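# Close the bag and leave it resting on the table

## Task

Get the bag completely closed and leave it lying flat on the table: it must not lean on either arm's base and no part of it may hang past the table edge. After the robot lets go, no part of the bag may drop or sag, and a closure that stays shut only because the robot is holding it does not count. Anything the robot is still touching at the end must not settle by more than about a fingernail's width once it is left alone, or the task fails.

## Robot and tools

ROBOT. Two arms, left_arm and right_arm, each with six revolute joints and a two-finger parallel gripper. Their bases sit at left_arm (-0.043, +0.340, 0) m with quat_wxyz (+0.999, 0, 0, -0.046), and right_arm (-0.044, -0.312, 0) m with quat_wxyz (+1.000, 0, 0, +0.028). Joint ranges in rad, base to hand: waist -2.618..3.054, shoulder 0..3.142, elbow 0..3.142, wrist pitch -1.571..1.571, wrist yaw -1.571..1.571, wrist roll -2.094..2.094. Elbows stop just before full extension.

FRAME. All positions and orientations use a single scene frame. Its origin lies on the tabletop midway between the arms; +x points away from the robot over the table, +z points up, and left_arm is on the +y side. The arm names do not correspond to left or right in the camera images. A gripper's fingers extend along its own +z axis and close along its own y axis. end_effector_position is the point between the finger pads, roughly 1 cm short of the fingertips. The printed hand position can be off from the real one, more so at long reach.

ROW FORMAT. Every row and every move target is one flat list of 16 numbers: left_arm x, y, z, qw, qx, qy, qz, opening, followed by the same eight for right_arm. Both arms must be included even when only one moves. x, y, z are an absolute target position in metres in the scene frame. The quaternion is an absolute target orientation, w first. Opening ranges from -1 (closed) to +1 (fully open, 0.093 m). To keep an arm still, repeat its whole last reported pose and its intended opening. To keep a hand's orientation, resend one fixed quaternion; do not copy the drifting value from results.

execute_actions(actions). actions is a list of up to 15 actions. Each action is a list of up to 15 rows, and each row runs for one control step of 1/30 s. If an action has fewer than 15 rows, its final row is held for the remaining steps. On every step the command is clipped to within 70 mm and 16 degrees of the hand's measured pose, so distant targets need several actions. Afterwards an arm goes no further than its last clipped pose. If any target lies more than 0.6 m from that hand's current position along any of the hand's own axes, the action is rejected for both arms. If an action is malformed, or the first action fails this check against the last reported state, the whole call is rejected and nothing moves. An empty list only returns state and images.

move(target, speed, blocking). target is one 16-number row of absolute poses. Each hand travels in a straight line toward its pose, taking the shorter rotation, and both paths finish together in 0.5 to 10 s; paths that need longer are cut off at 10 s. speed is the top path speed in m/s (0.002 to 0.5, default 0.25), and rotation is capped at twice that value in rad/s. Paths do not avoid objects or the other arm, and hands can lag, stray or overshoot the speed, mainly with a nearly straight arm. Faster contact and targets set deeper past the contact both press harder. The opening is applied at the start. With blocking=false the result comes back after 0.5 s while the arm keeps moving, and further moves or actions are rejected until wait or stop reports the end. The added line reads move: followed by the ending (done, off_target, moving, held, fault) and limits. paced means the pose was clipped. held means a check blocked some steps, and the arm may then speed up sharply. Per-hand distance to the target is also reported.

wait(seconds): 0 to 10 s. Each arm keeps its last command and any running move continues. stop(): brakes a running move; it needs stopping distance and the fingers continue. zoom_image(camera, region): camera is one of cam_head_left, cam_head_right, cam_high, cam_left_wrist, cam_right_wrist; region is [x0, y0, x1, y1] in pixels of that camera's latest 896x504 image, at most 504 by 504. read_manual(section): only "licences", no motion. finished_scene(scene): pass the current scene's number; this is final, the robot first holds its last command, and the result says whether the task succeeded.

RESULTS. The state line gives each hand's end_effector_position and end_effector_quat_wxyz. Hand target lines show what the controller is currently driving toward. A pose unreachable line means a clearance check changed or blocked that arm's command. Step readings list positions at some steps, and HELD marks steps where that arm was held back. grip_measured is the finger motor position on the -1..+1 scale. The pads meet near -0.94, and each mm of object width adds about 0.0208. Each gripper has its own fixed offset of up to about 0.02. Because the motor keeps moving after the pads touch, this value barely reveals contact. Sending a number further below the object's width reading squeezes harder, up to about 50-62 N per pad, with less force on parts under 5 mm thick. Keep sending the same closing number to keep a grip. The joint list ends with the opening in metres, which reflects the real gap only while nothing blocks the fingers. Joint friction can leave a hand up to about 31 mm short of its target, and very small commanded moves may do nothing. FAULT lines report an arm stop. MOTOR HOT warns at 75 °C. At 90 °C that arm halts for 10 s, and at 100 °C it goes limp and falls. Holding loads heats motors, even while you are composing a reply, during which the robot keeps its last command.

AVOID. Do not let the arms collide or press on each other. Do not push the bag or anything else off the table. Avoid drops, slips, slams and forceful pushes. Expect occasional brief tugs on held parts or nudges to loose objects. Before finishing, release the bag so it stays closed and settled on its own.

Each tool is called after ">>>" as name([rows], argument=value, ...), one row to a line, values as JSON.

## Session

>>> execute_actions(actions=[])

Scene clock: 0.00 s.
left_arm: end_effector_position=(+0.1848, +0.5006, +0.1912) grip_measured=+0.988 end_effector_quat_wxyz=(+0.178, -0.545, +0.790, +0.216) | right_arm: end_effector_position=(+0.2029, +0.0568, +0.2319) grip_measured=+1.000 end_effector_quat_wxyz=(+0.026, -0.326, +0.793, +0.514)
Joint positions: left_arm=[ 0.404  1.356  1.25  -1.223 -0.518 -0.832  0.093] | right_arm=[ 0.601  1.821  1.603 -0.825 -0.994  0.168  0.093]
Joint velocities: left_arm=[ 0.002  0.002 -0.007 -0.007  0.051  0.022  0.001] | right_arm=[ 0.002 -0.007 -0.002  0.022 -0.022 -0.007  0.   ]
Motor temperatures (°C, as the motors report them): left_arm=[30 28 31 28 27 30] | right_arm=[28 29 27 29 30 30]
Hand target (left_arm): +0.185, +0.501, +0.191; +0.178, -0.545, +0.790, +0.216
Hand target (right_arm): +0.203, +0.057, +0.232; +0.026, -0.326, +0.793, +0.514

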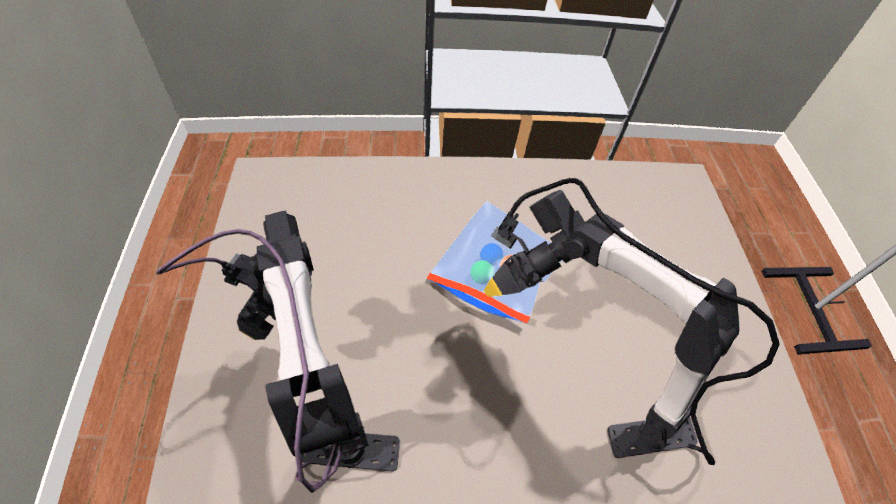

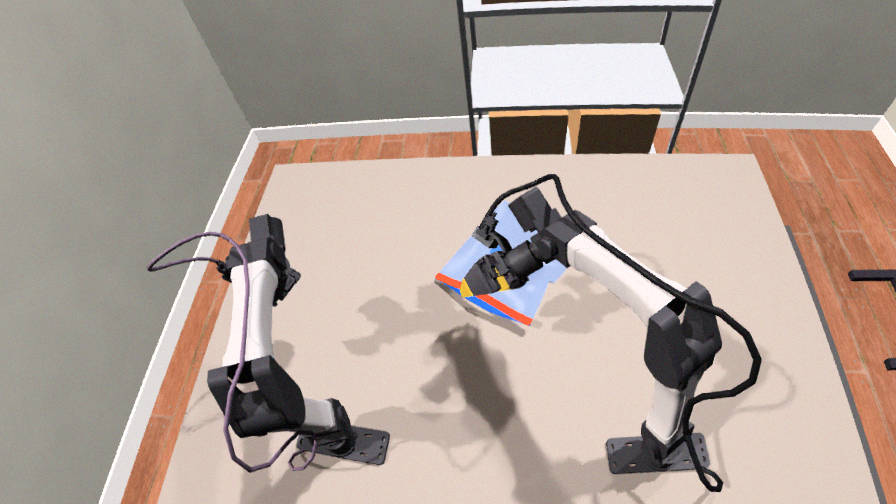

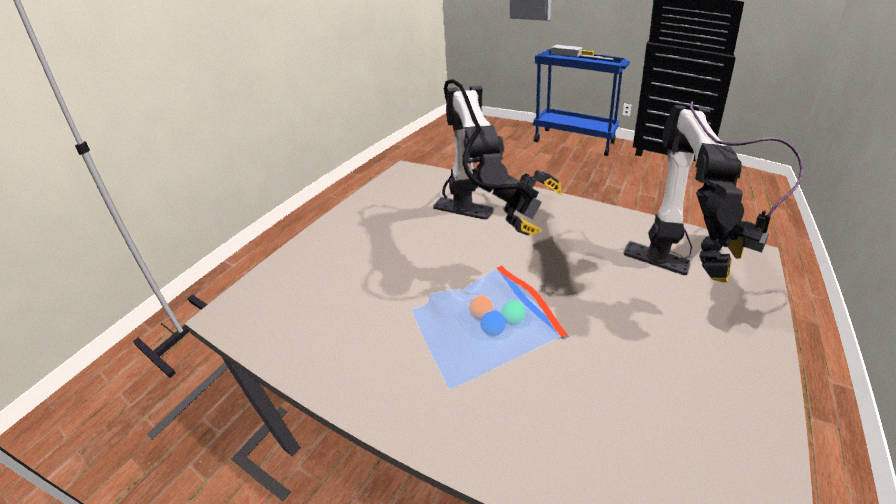

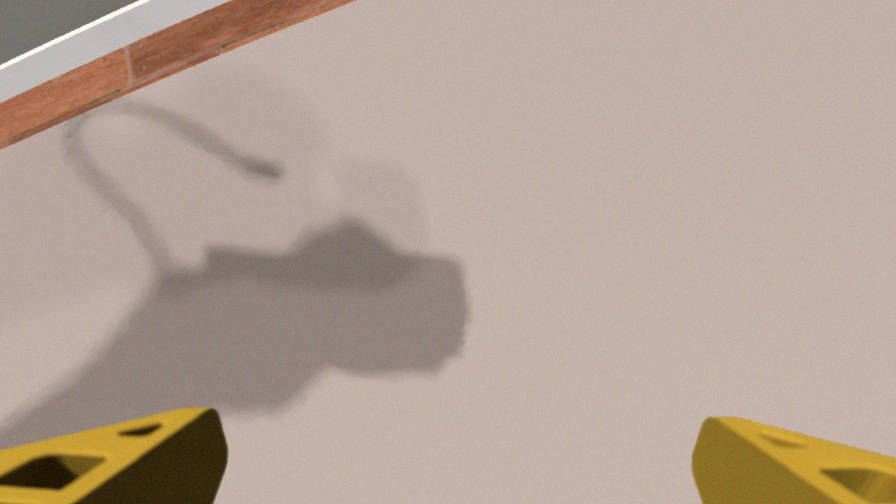

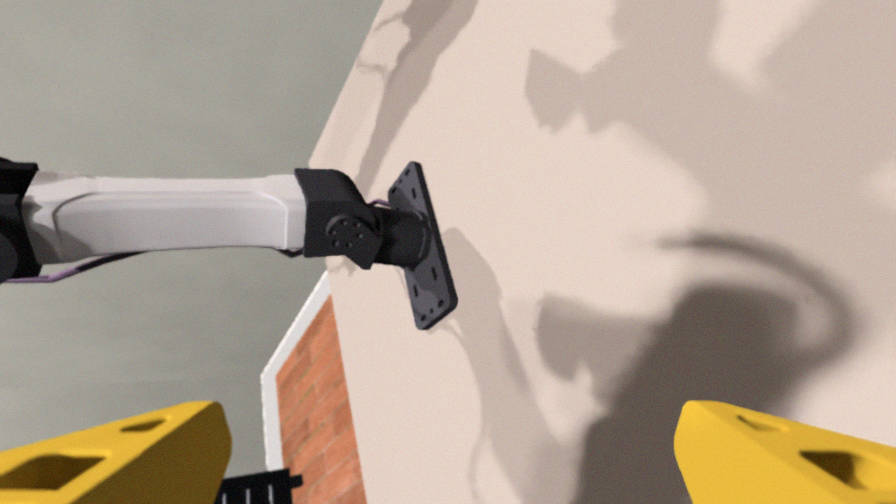

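>>> zoom_image(camera="cam_high", region=[380, 240, 600, 400])

>>> zoom_image(camera="cam_head_left", region=[400, 180, 600, 340])

Region (380, 240, 600, 400) of cam_high's 896x504 image, scaled by 2.291, with more detail than that image has; it fills the top 367 rows of this view, and the rest is white.

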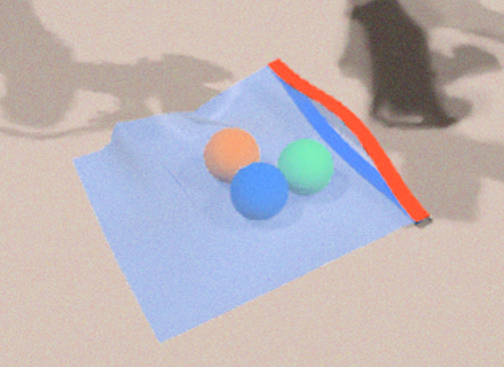

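Region (400, 180, 600, 340) of cam_head_left's 896x504 image, scaled by 2.520, with more detail than that image has; it fills the top 403 rows of this view, and the rest is white.

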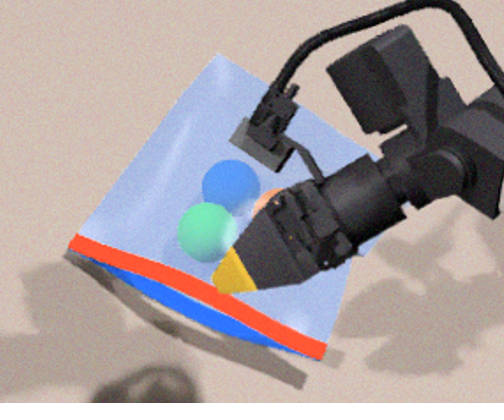

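>>> move(target=[0.185, 0.501, 0.191, 0.178, -0.545, 0.790, 0.216, 1.0, 0.30, 0.0, 0.30, 0, 0, 1, 0, 1.0], speed=0.3)

Scene clock: 5.27 s.
left_arm: end_effector_position=(+0.1848, +0.5006, +0.1912) grip_measured=+0.988 end_effector_quat_wxyz=(+0.178, -0.545, +0.790, +0.216) | right_arm: end_effector_position=(+0.3006, -0.0009, +0.3025) grip_measured=+1.000 end_effector_quat_wxyz=(+0.187, -0.001, +0.965, +0.187)
Joint positions: left_arm=[ 0.404  1.356  1.25  -1.223 -0.518 -0.832  0.093] | right_arm=[ 0.667  2.115  2.624 -1.546 -0.032  0.73   0.093]
Joint velocities: left_arm=[-0.007  0.007  0.012 -0.007 -0.022 -0.022 -0.002] | right_arm=[ 0.027  0.002 -0.002 -0.022  0.066 -0.007  0.   ]
Motor temperatures (°C, as the motors report them): left_arm=[30 29 31 29 27 30] | right_arm=[28 31 28 29 30 30]
Hand target (left_arm): +0.185, +0.501, +0.191; +0.178, -0.545, +0.790, +0.216
Hand target (right_arm): +0.301, +0.002, +0.300; +0.188, +0.000, +0.965, +0.181
Off the commanded pose (left_arm): 0.001 m, 0 deg.
Off the commanded pose (right_arm): 0.003 m, 31 deg; orientation clipped at the last step of the last action.
joint sent to its limit (right arm) — the command would take joint 4 (wrist pitch) past its lower limit, so that joint was sent only as far as its limit.
move: off_target (right_arm); limits=paced

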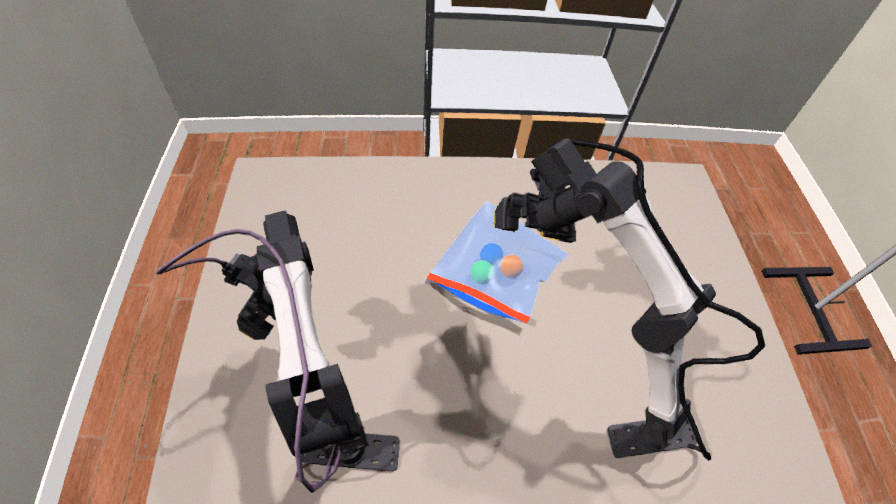

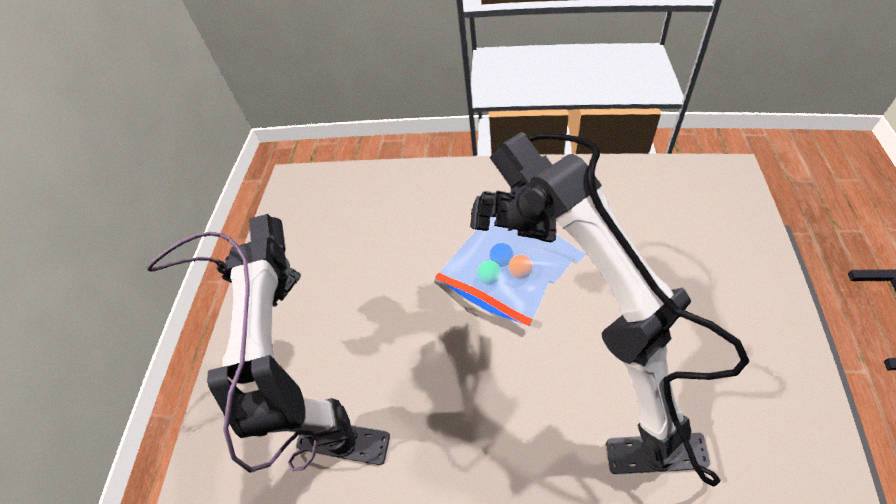

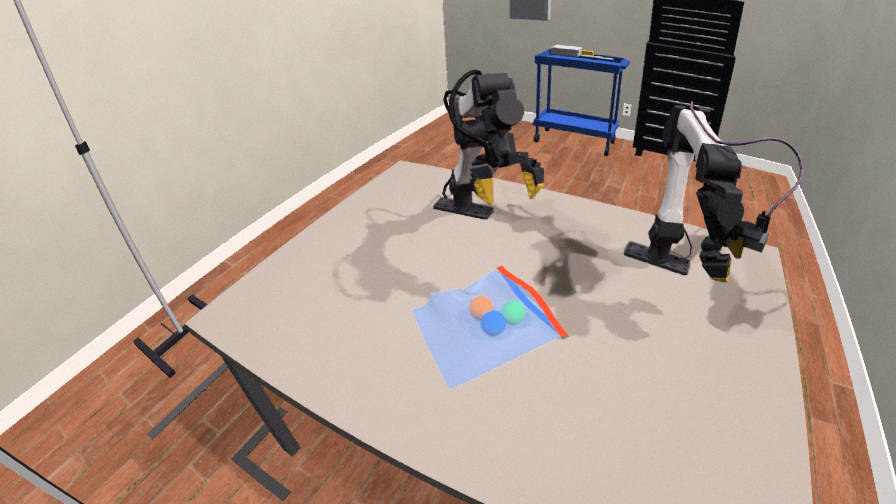

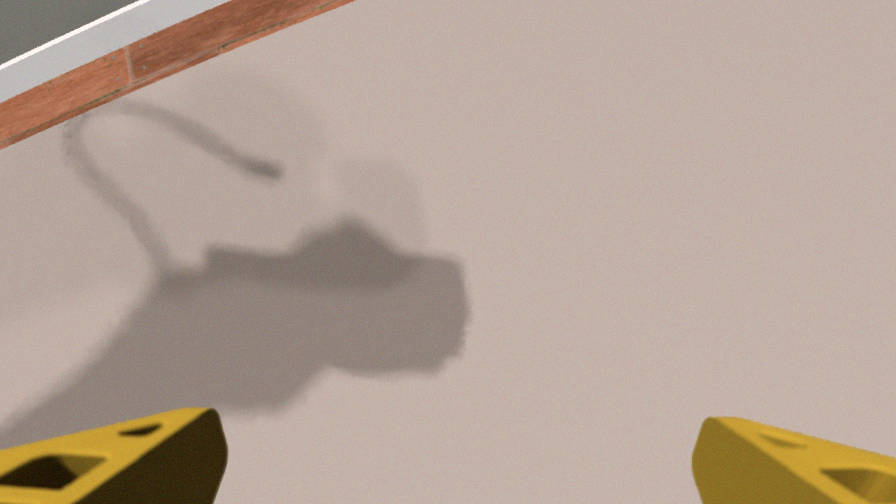

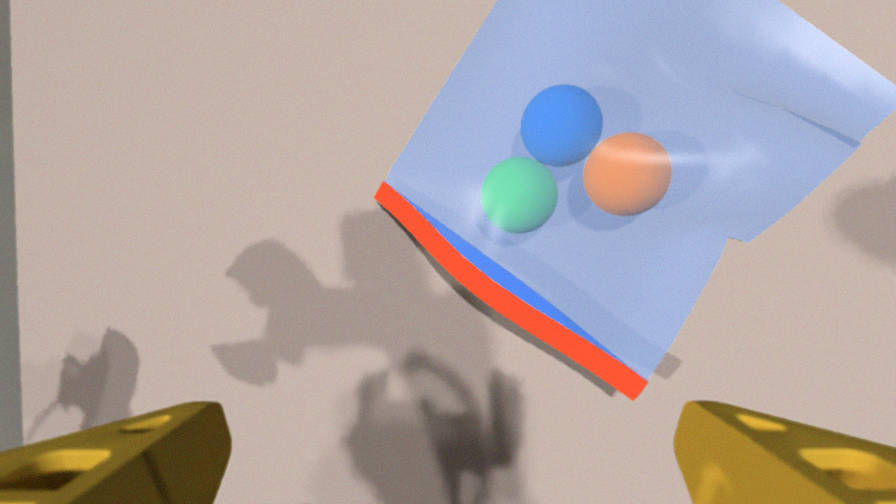

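>>> move(target=[0.284, 0.043, 0.10, 0, -0.494, 0.8695, 0, -1.0, 0.227, -0.052, 0.07, 0.0687, 0.2563, 0.9315, 0.2499, -1.0], speed=0.3)

Scene clock: 26.07 s.
left_arm: end_effector_position=(+0.2872, +0.0492, +0.1008) grip_measured=-1.000 end_effector_quat_wxyz=(+0.021, -0.489, +0.872, +0.002) | right_arm: end_effector_position=(+0.2293, -0.0496, +0.0674) grip_measured=-0.976 end_effector_quat_wxyz=(+0.070, +0.251, +0.934, +0.243)
Joint positions: left_arm=[-0.643  2.253  2.111 -1.418 -0.04  -1.757  0.   ] | right_arm=[ 0.637  1.62   0.983 -0.446 -0.162  1.26   0.   ]
Joint velocities: left_arm=[-0.002 -0.007 -0.002 -0.037  0.022  0.007  0.   ] | right_arm=[-0.007  0.002 -0.007 -0.007 -0.007 -0.022  0.   ]
Motor temperatures (°C, as the motors report them): left_arm=[30 30 34 29 27 30] | right_arm=[28 37 31 31 30 30]
Hand target (left_arm): +0.287, +0.047, +0.099; +0.014, -0.492, +0.870, +0.004
Hand target (right_arm): +0.227, -0.053, +0.069; +0.069, +0.256, +0.931, +0.250
Off the commanded pose (left_arm): 0.007 m, 2 deg.
Off the commanded pose (right_arm): 0.004 m, 1 deg.
move: done

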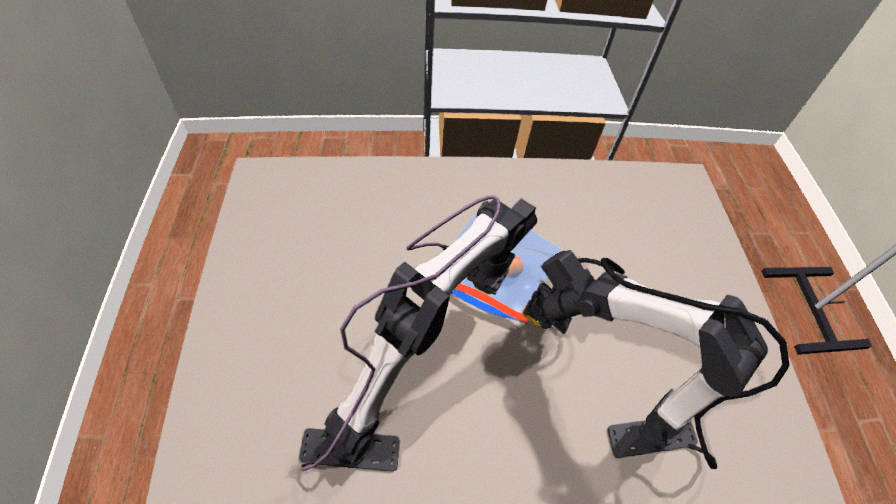

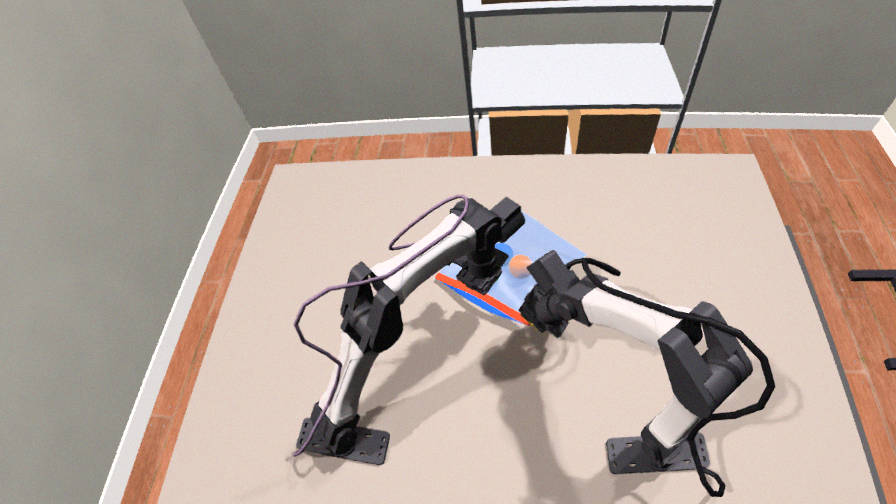

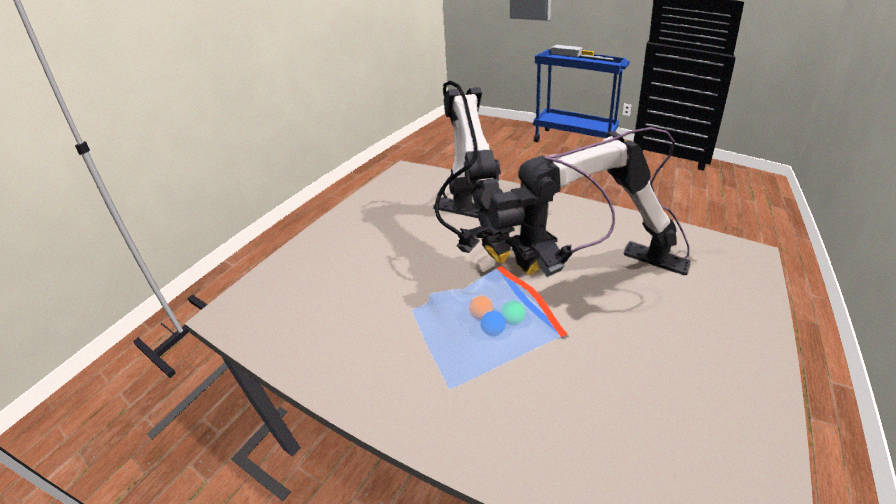

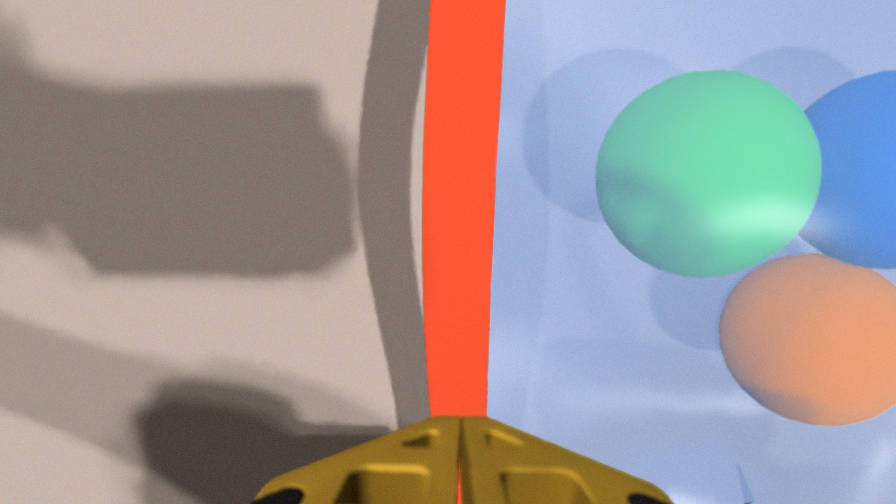

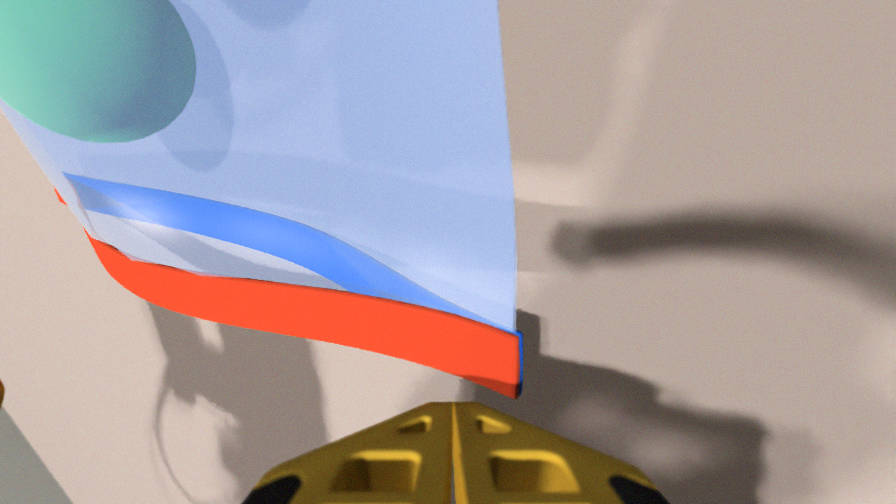

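>>> move(target=[0.2687, 0.017, 0.06, 0, -0.494, 0.8695, 0, -1.0, 0.2311, -0.0363, 0.045, 0.0687, 0.2563, 0.9315, 0.2499, -1.0], speed=0.15)

Scene clock: 29.93 s.
left_arm: end_effector_position=(+0.2736, +0.0164, +0.0741) grip_measured=-1.000 end_effector_quat_wxyz=(+0.010, -0.491, +0.871, -0.014) | right_arm: end_effector_position=(+0.2384, -0.0326, +0.0620) grip_measured=-0.976 end_effector_quat_wxyz=(+0.078, +0.253, +0.927, +0.266)
Joint positions: left_arm=[-0.707  2.285  2.058 -1.312 -0.012 -1.827  0.   ] | right_arm=[ 0.656  1.667  0.983 -0.347 -0.162  1.29   0.   ]
Joint velocities: left_arm=[ 0.002  0.007 -0.007  0.051 -0.037  0.081  0.   ] | right_arm=[-0.007 -0.002 -0.007  0.066 -0.051 -0.007  0.   ]
Motor temperatures (°C, as the motors report them): left_arm=[30 32 34 29 27 30] | right_arm=[28 38 31 32 30 30]
Hand target (left_arm): +0.269, +0.018, +0.060; +0.001, -0.494, +0.869, +0.000
Hand target (right_arm): +0.231, -0.037, +0.046; +0.069, +0.256, +0.931, +0.250
Off the commanded pose (left_arm): 0.015 m, 2 deg.
Off the commanded pose (right_arm): 0.019 m, 2 deg.
move: off_target (left_arm, right_arm)

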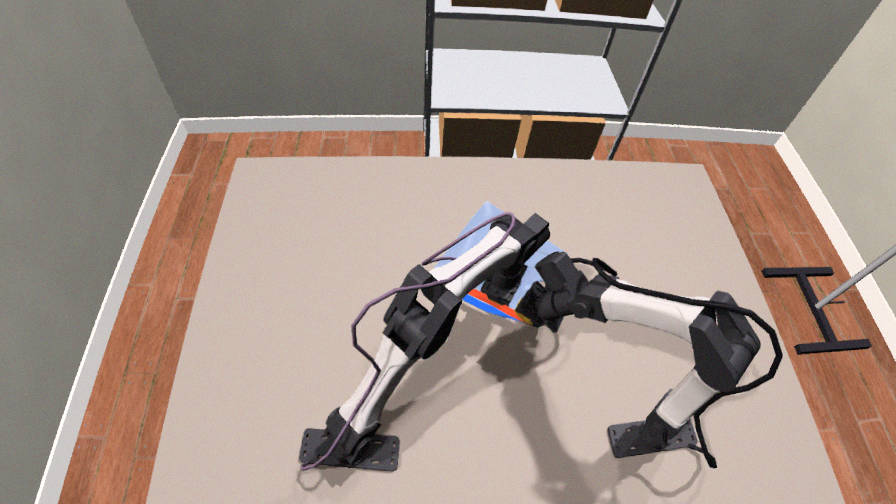

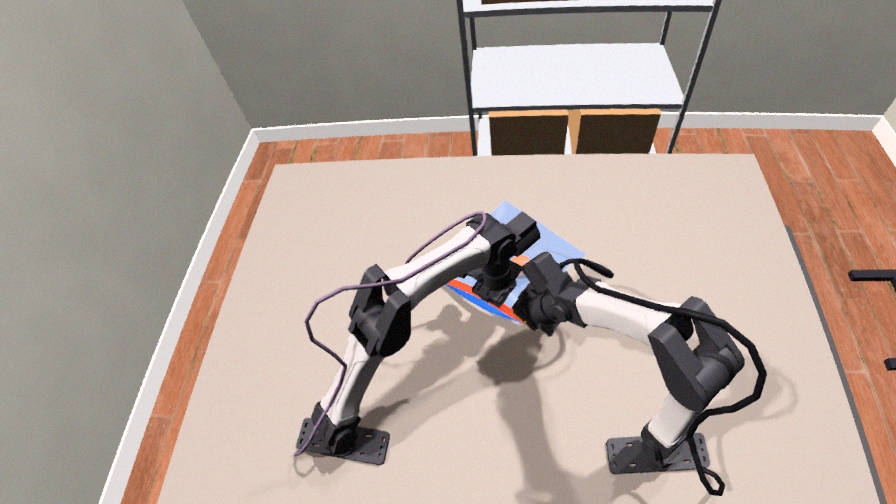

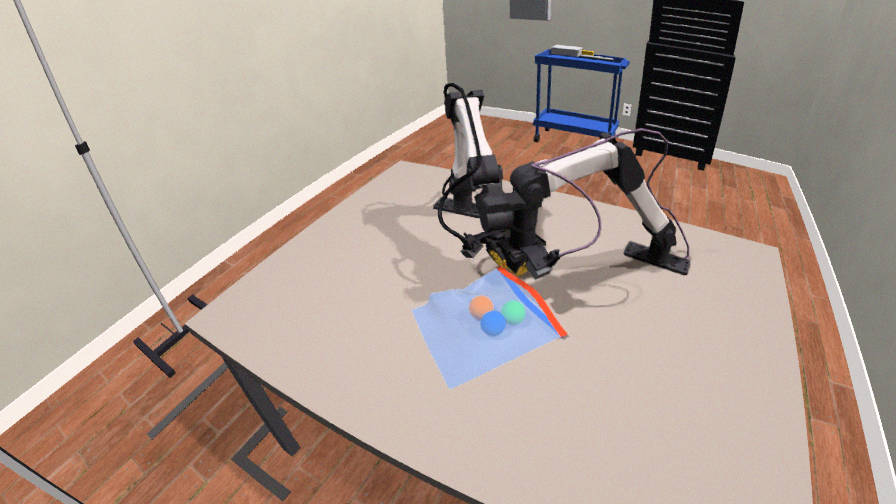

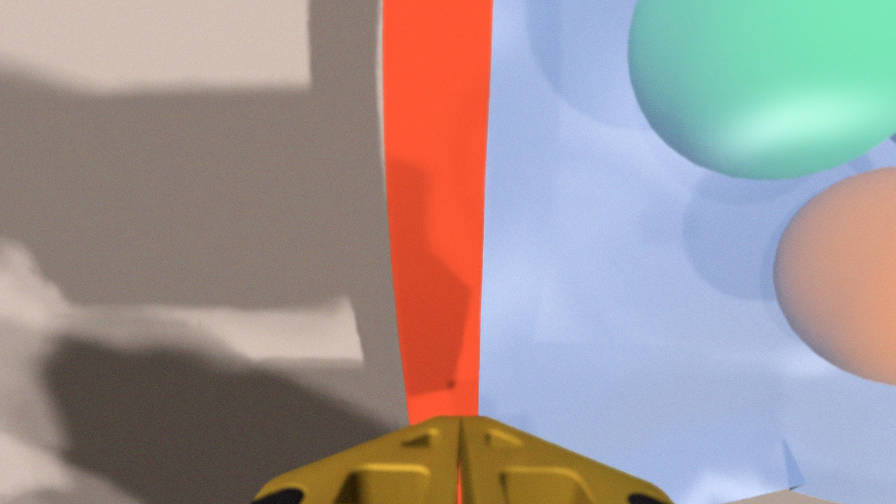

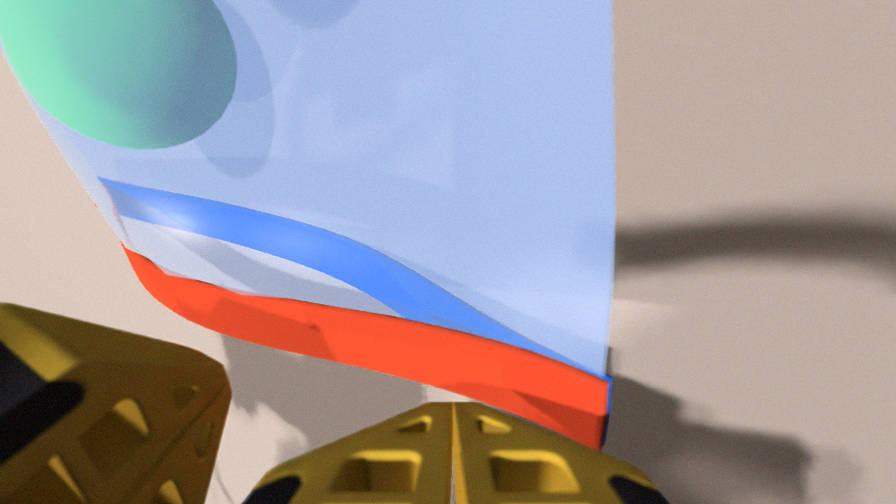

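>>> move(target=[0.2653, 0.0191, 0.0, 0, -0.494, 0.8695, 0, -1.0, 0.2308, -0.0407, 0.0, 0.0687, 0.2563, 0.9315, 0.2499, -1.0], speed=0.08)

Scene clock: 35.13 s.
left_arm: end_effector_position=(+0.2724, +0.0173, +0.0170) grip_measured=-1.000 end_effector_quat_wxyz=(+0.010, -0.493, +0.870, -0.016) | right_arm: end_effector_position=(+0.2383, -0.0327, +0.0197) grip_measured=-0.976 end_effector_quat_wxyz=(+0.080, +0.253, +0.926, +0.269)
Joint positions: left_arm=[-0.707  2.298  1.852 -1.088 -0.01  -1.83   0.   ] | right_arm=[ 0.656  1.752  0.882 -0.153 -0.162  1.291  0.   ]
Joint velocities: left_arm=[-0.017  0.007 -0.012  0.007  0.022  0.007  0.   ] | right_arm=[-0.007 -0.007 -0.007 -0.037 -0.022 -0.007  0.   ]
Motor temperatures (°C, as the motors report them): left_arm=[30 34 34 29 27 30] | right_arm=[28 38 31 32 30 30]
Hand target (left_arm): +0.264, +0.020, +0.001; +0.000, -0.494, +0.870, +0.000
Hand target (right_arm): +0.230, -0.041, +0.001; +0.068, +0.256, +0.931, +0.250
Off the commanded pose (left_arm): 0.018 m, 2 deg.
Off the commanded pose (right_arm): 0.023 m, 3 deg.
move: off_target (left_arm, right_arm)

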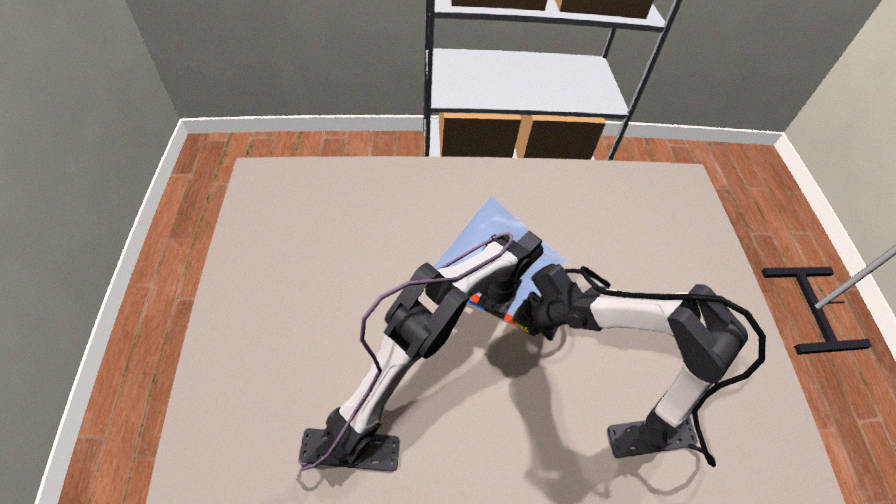

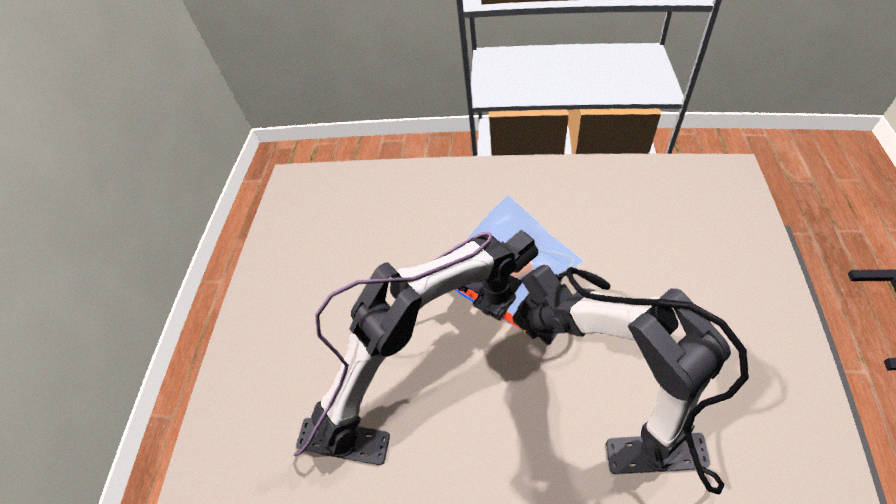

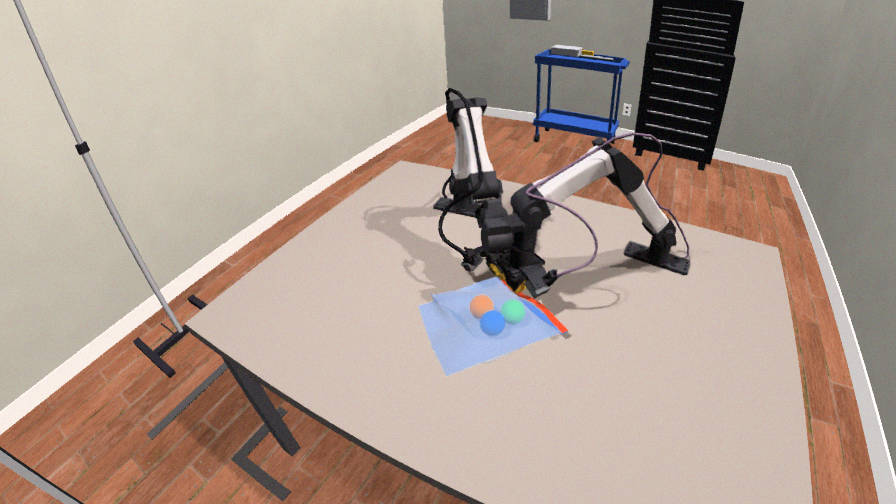

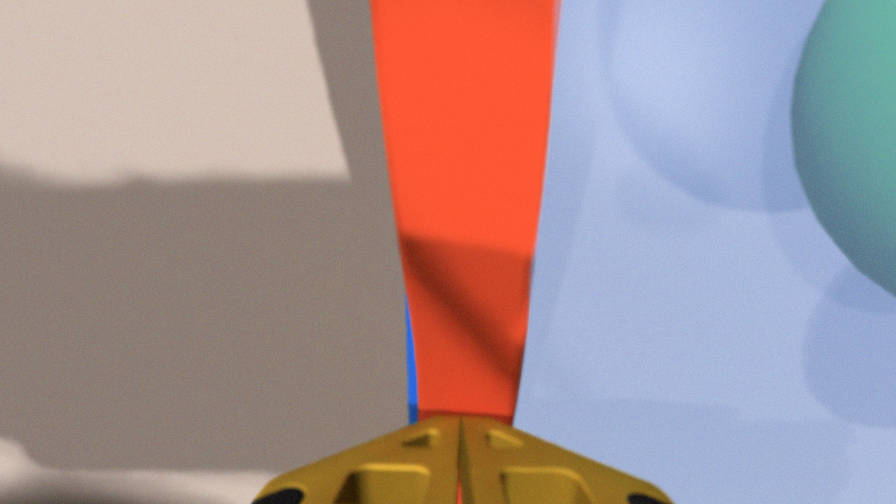

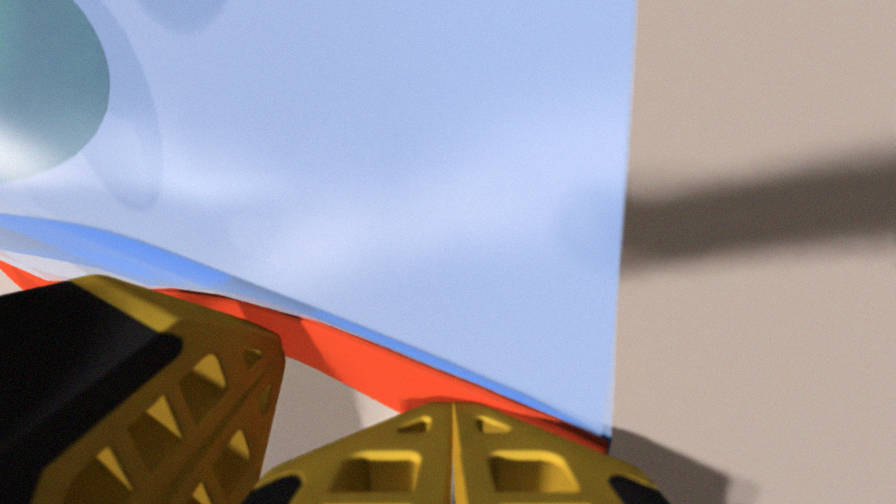

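>>> move(target=[0.2653, 0.0191, -0.02, 0, -0.494, 0.8695, 0, -1.0, 0.2308, -0.0407, -0.02, 0.0687, 0.2563, 0.9315, 0.2499, -1.0], speed=0.05)

Scene clock: 37.20 s.
left_arm: end_effector_position=(+0.2777, +0.0118, +0.0119) grip_measured=-1.000 end_effector_quat_wxyz=(+0.014, -0.492, +0.870, -0.033) | right_arm: end_effector_position=(+0.2466, -0.0247, +0.0166) grip_measured=-0.976 end_effector_quat_wxyz=(+0.094, +0.248, +0.919, +0.293)
Joint positions: left_arm=[-0.707  2.3    1.834 -1.033 -0.01  -1.83   0.   ] | right_arm=[ 0.656  1.779  0.861 -0.046 -0.165  1.291  0.   ]
Joint velocities: left_arm=[ 0.007  0.017 -0.002 -0.007  0.007 -0.022  0.   ] | right_arm=[-0.012  0.002  0.002  0.066 -0.037  0.007  0.   ]
Motor temperatures (°C, as the motors report them): left_arm=[30 35 34 29 27 30] | right_arm=[28 38 31 32 30 30]
Hand target (left_arm): +0.264, +0.020, -0.018; -0.000, -0.494, +0.870, +0.000
Hand target (right_arm): +0.230, -0.042, -0.017; +0.068, +0.256, +0.931, +0.250
Off the commanded pose (left_arm): 0.035 m, 4 deg.
Off the commanded pose (right_arm): 0.043 m, 6 deg.
move: off_target (left_arm, right_arm)

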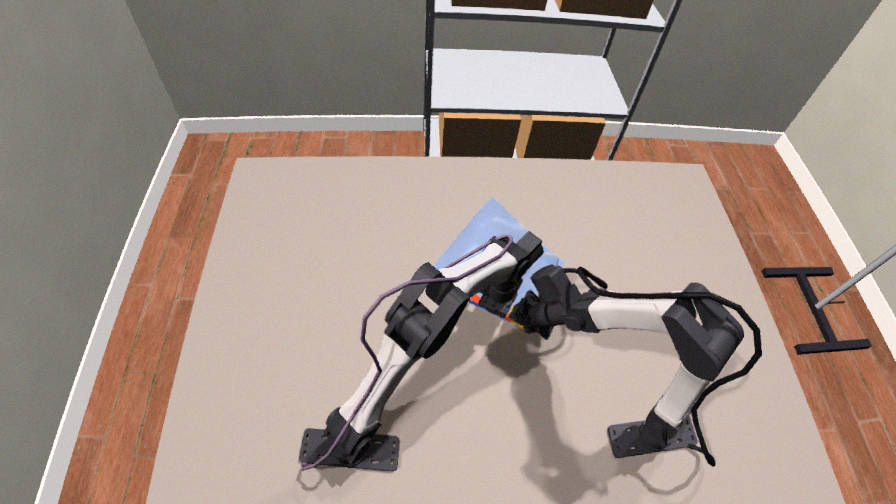

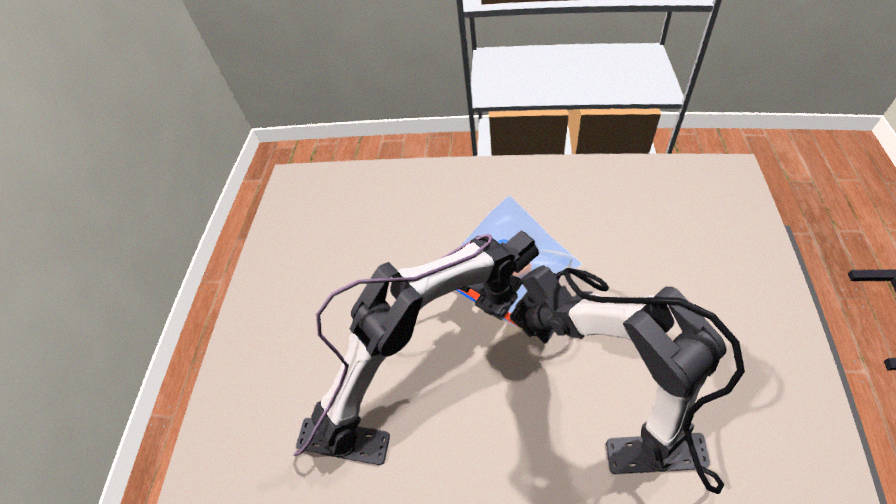

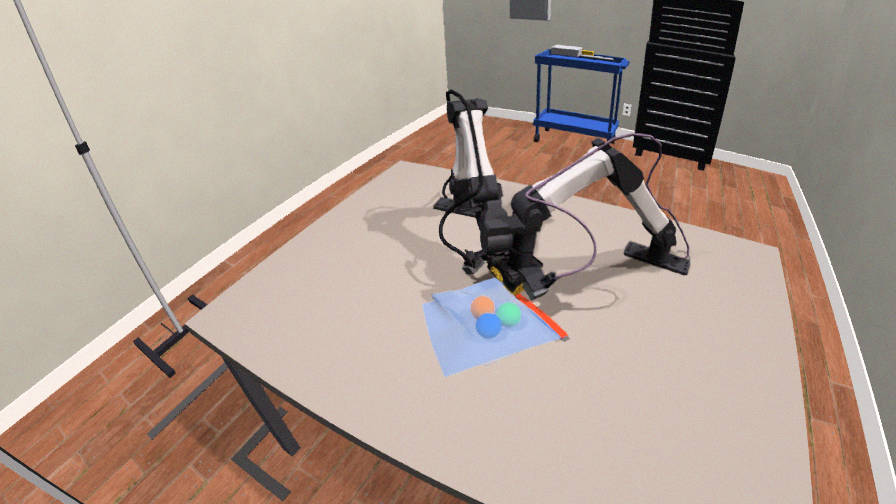

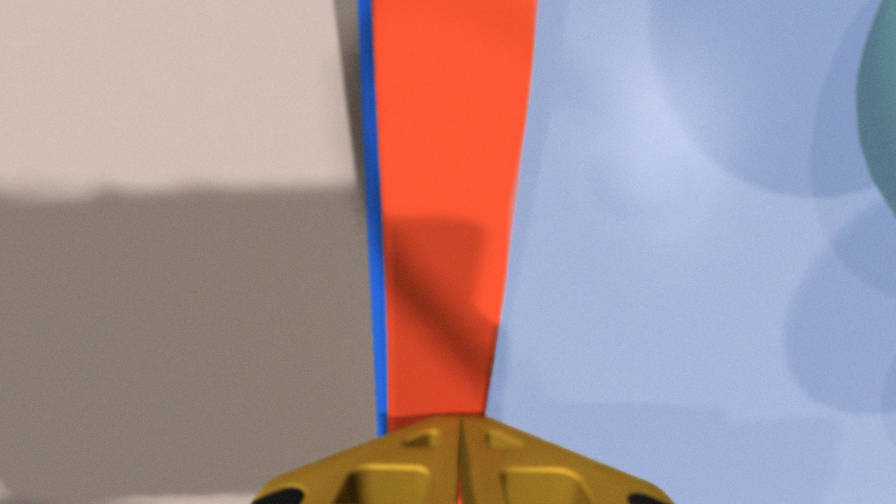

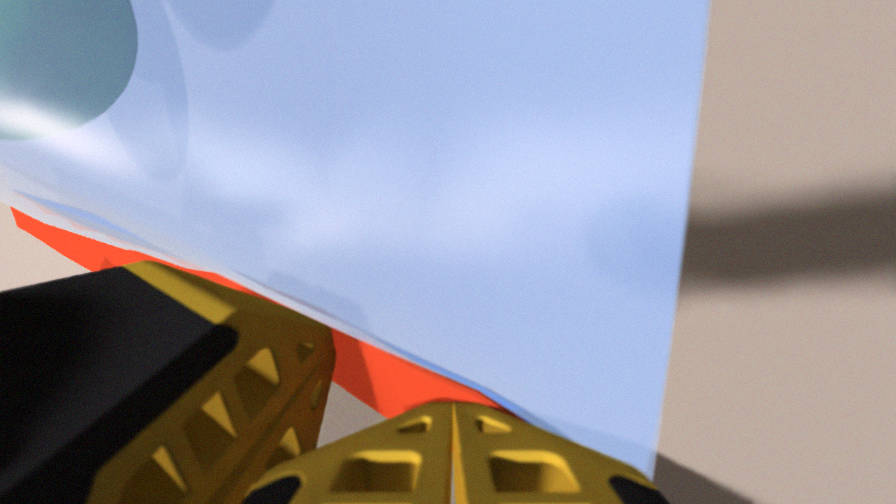

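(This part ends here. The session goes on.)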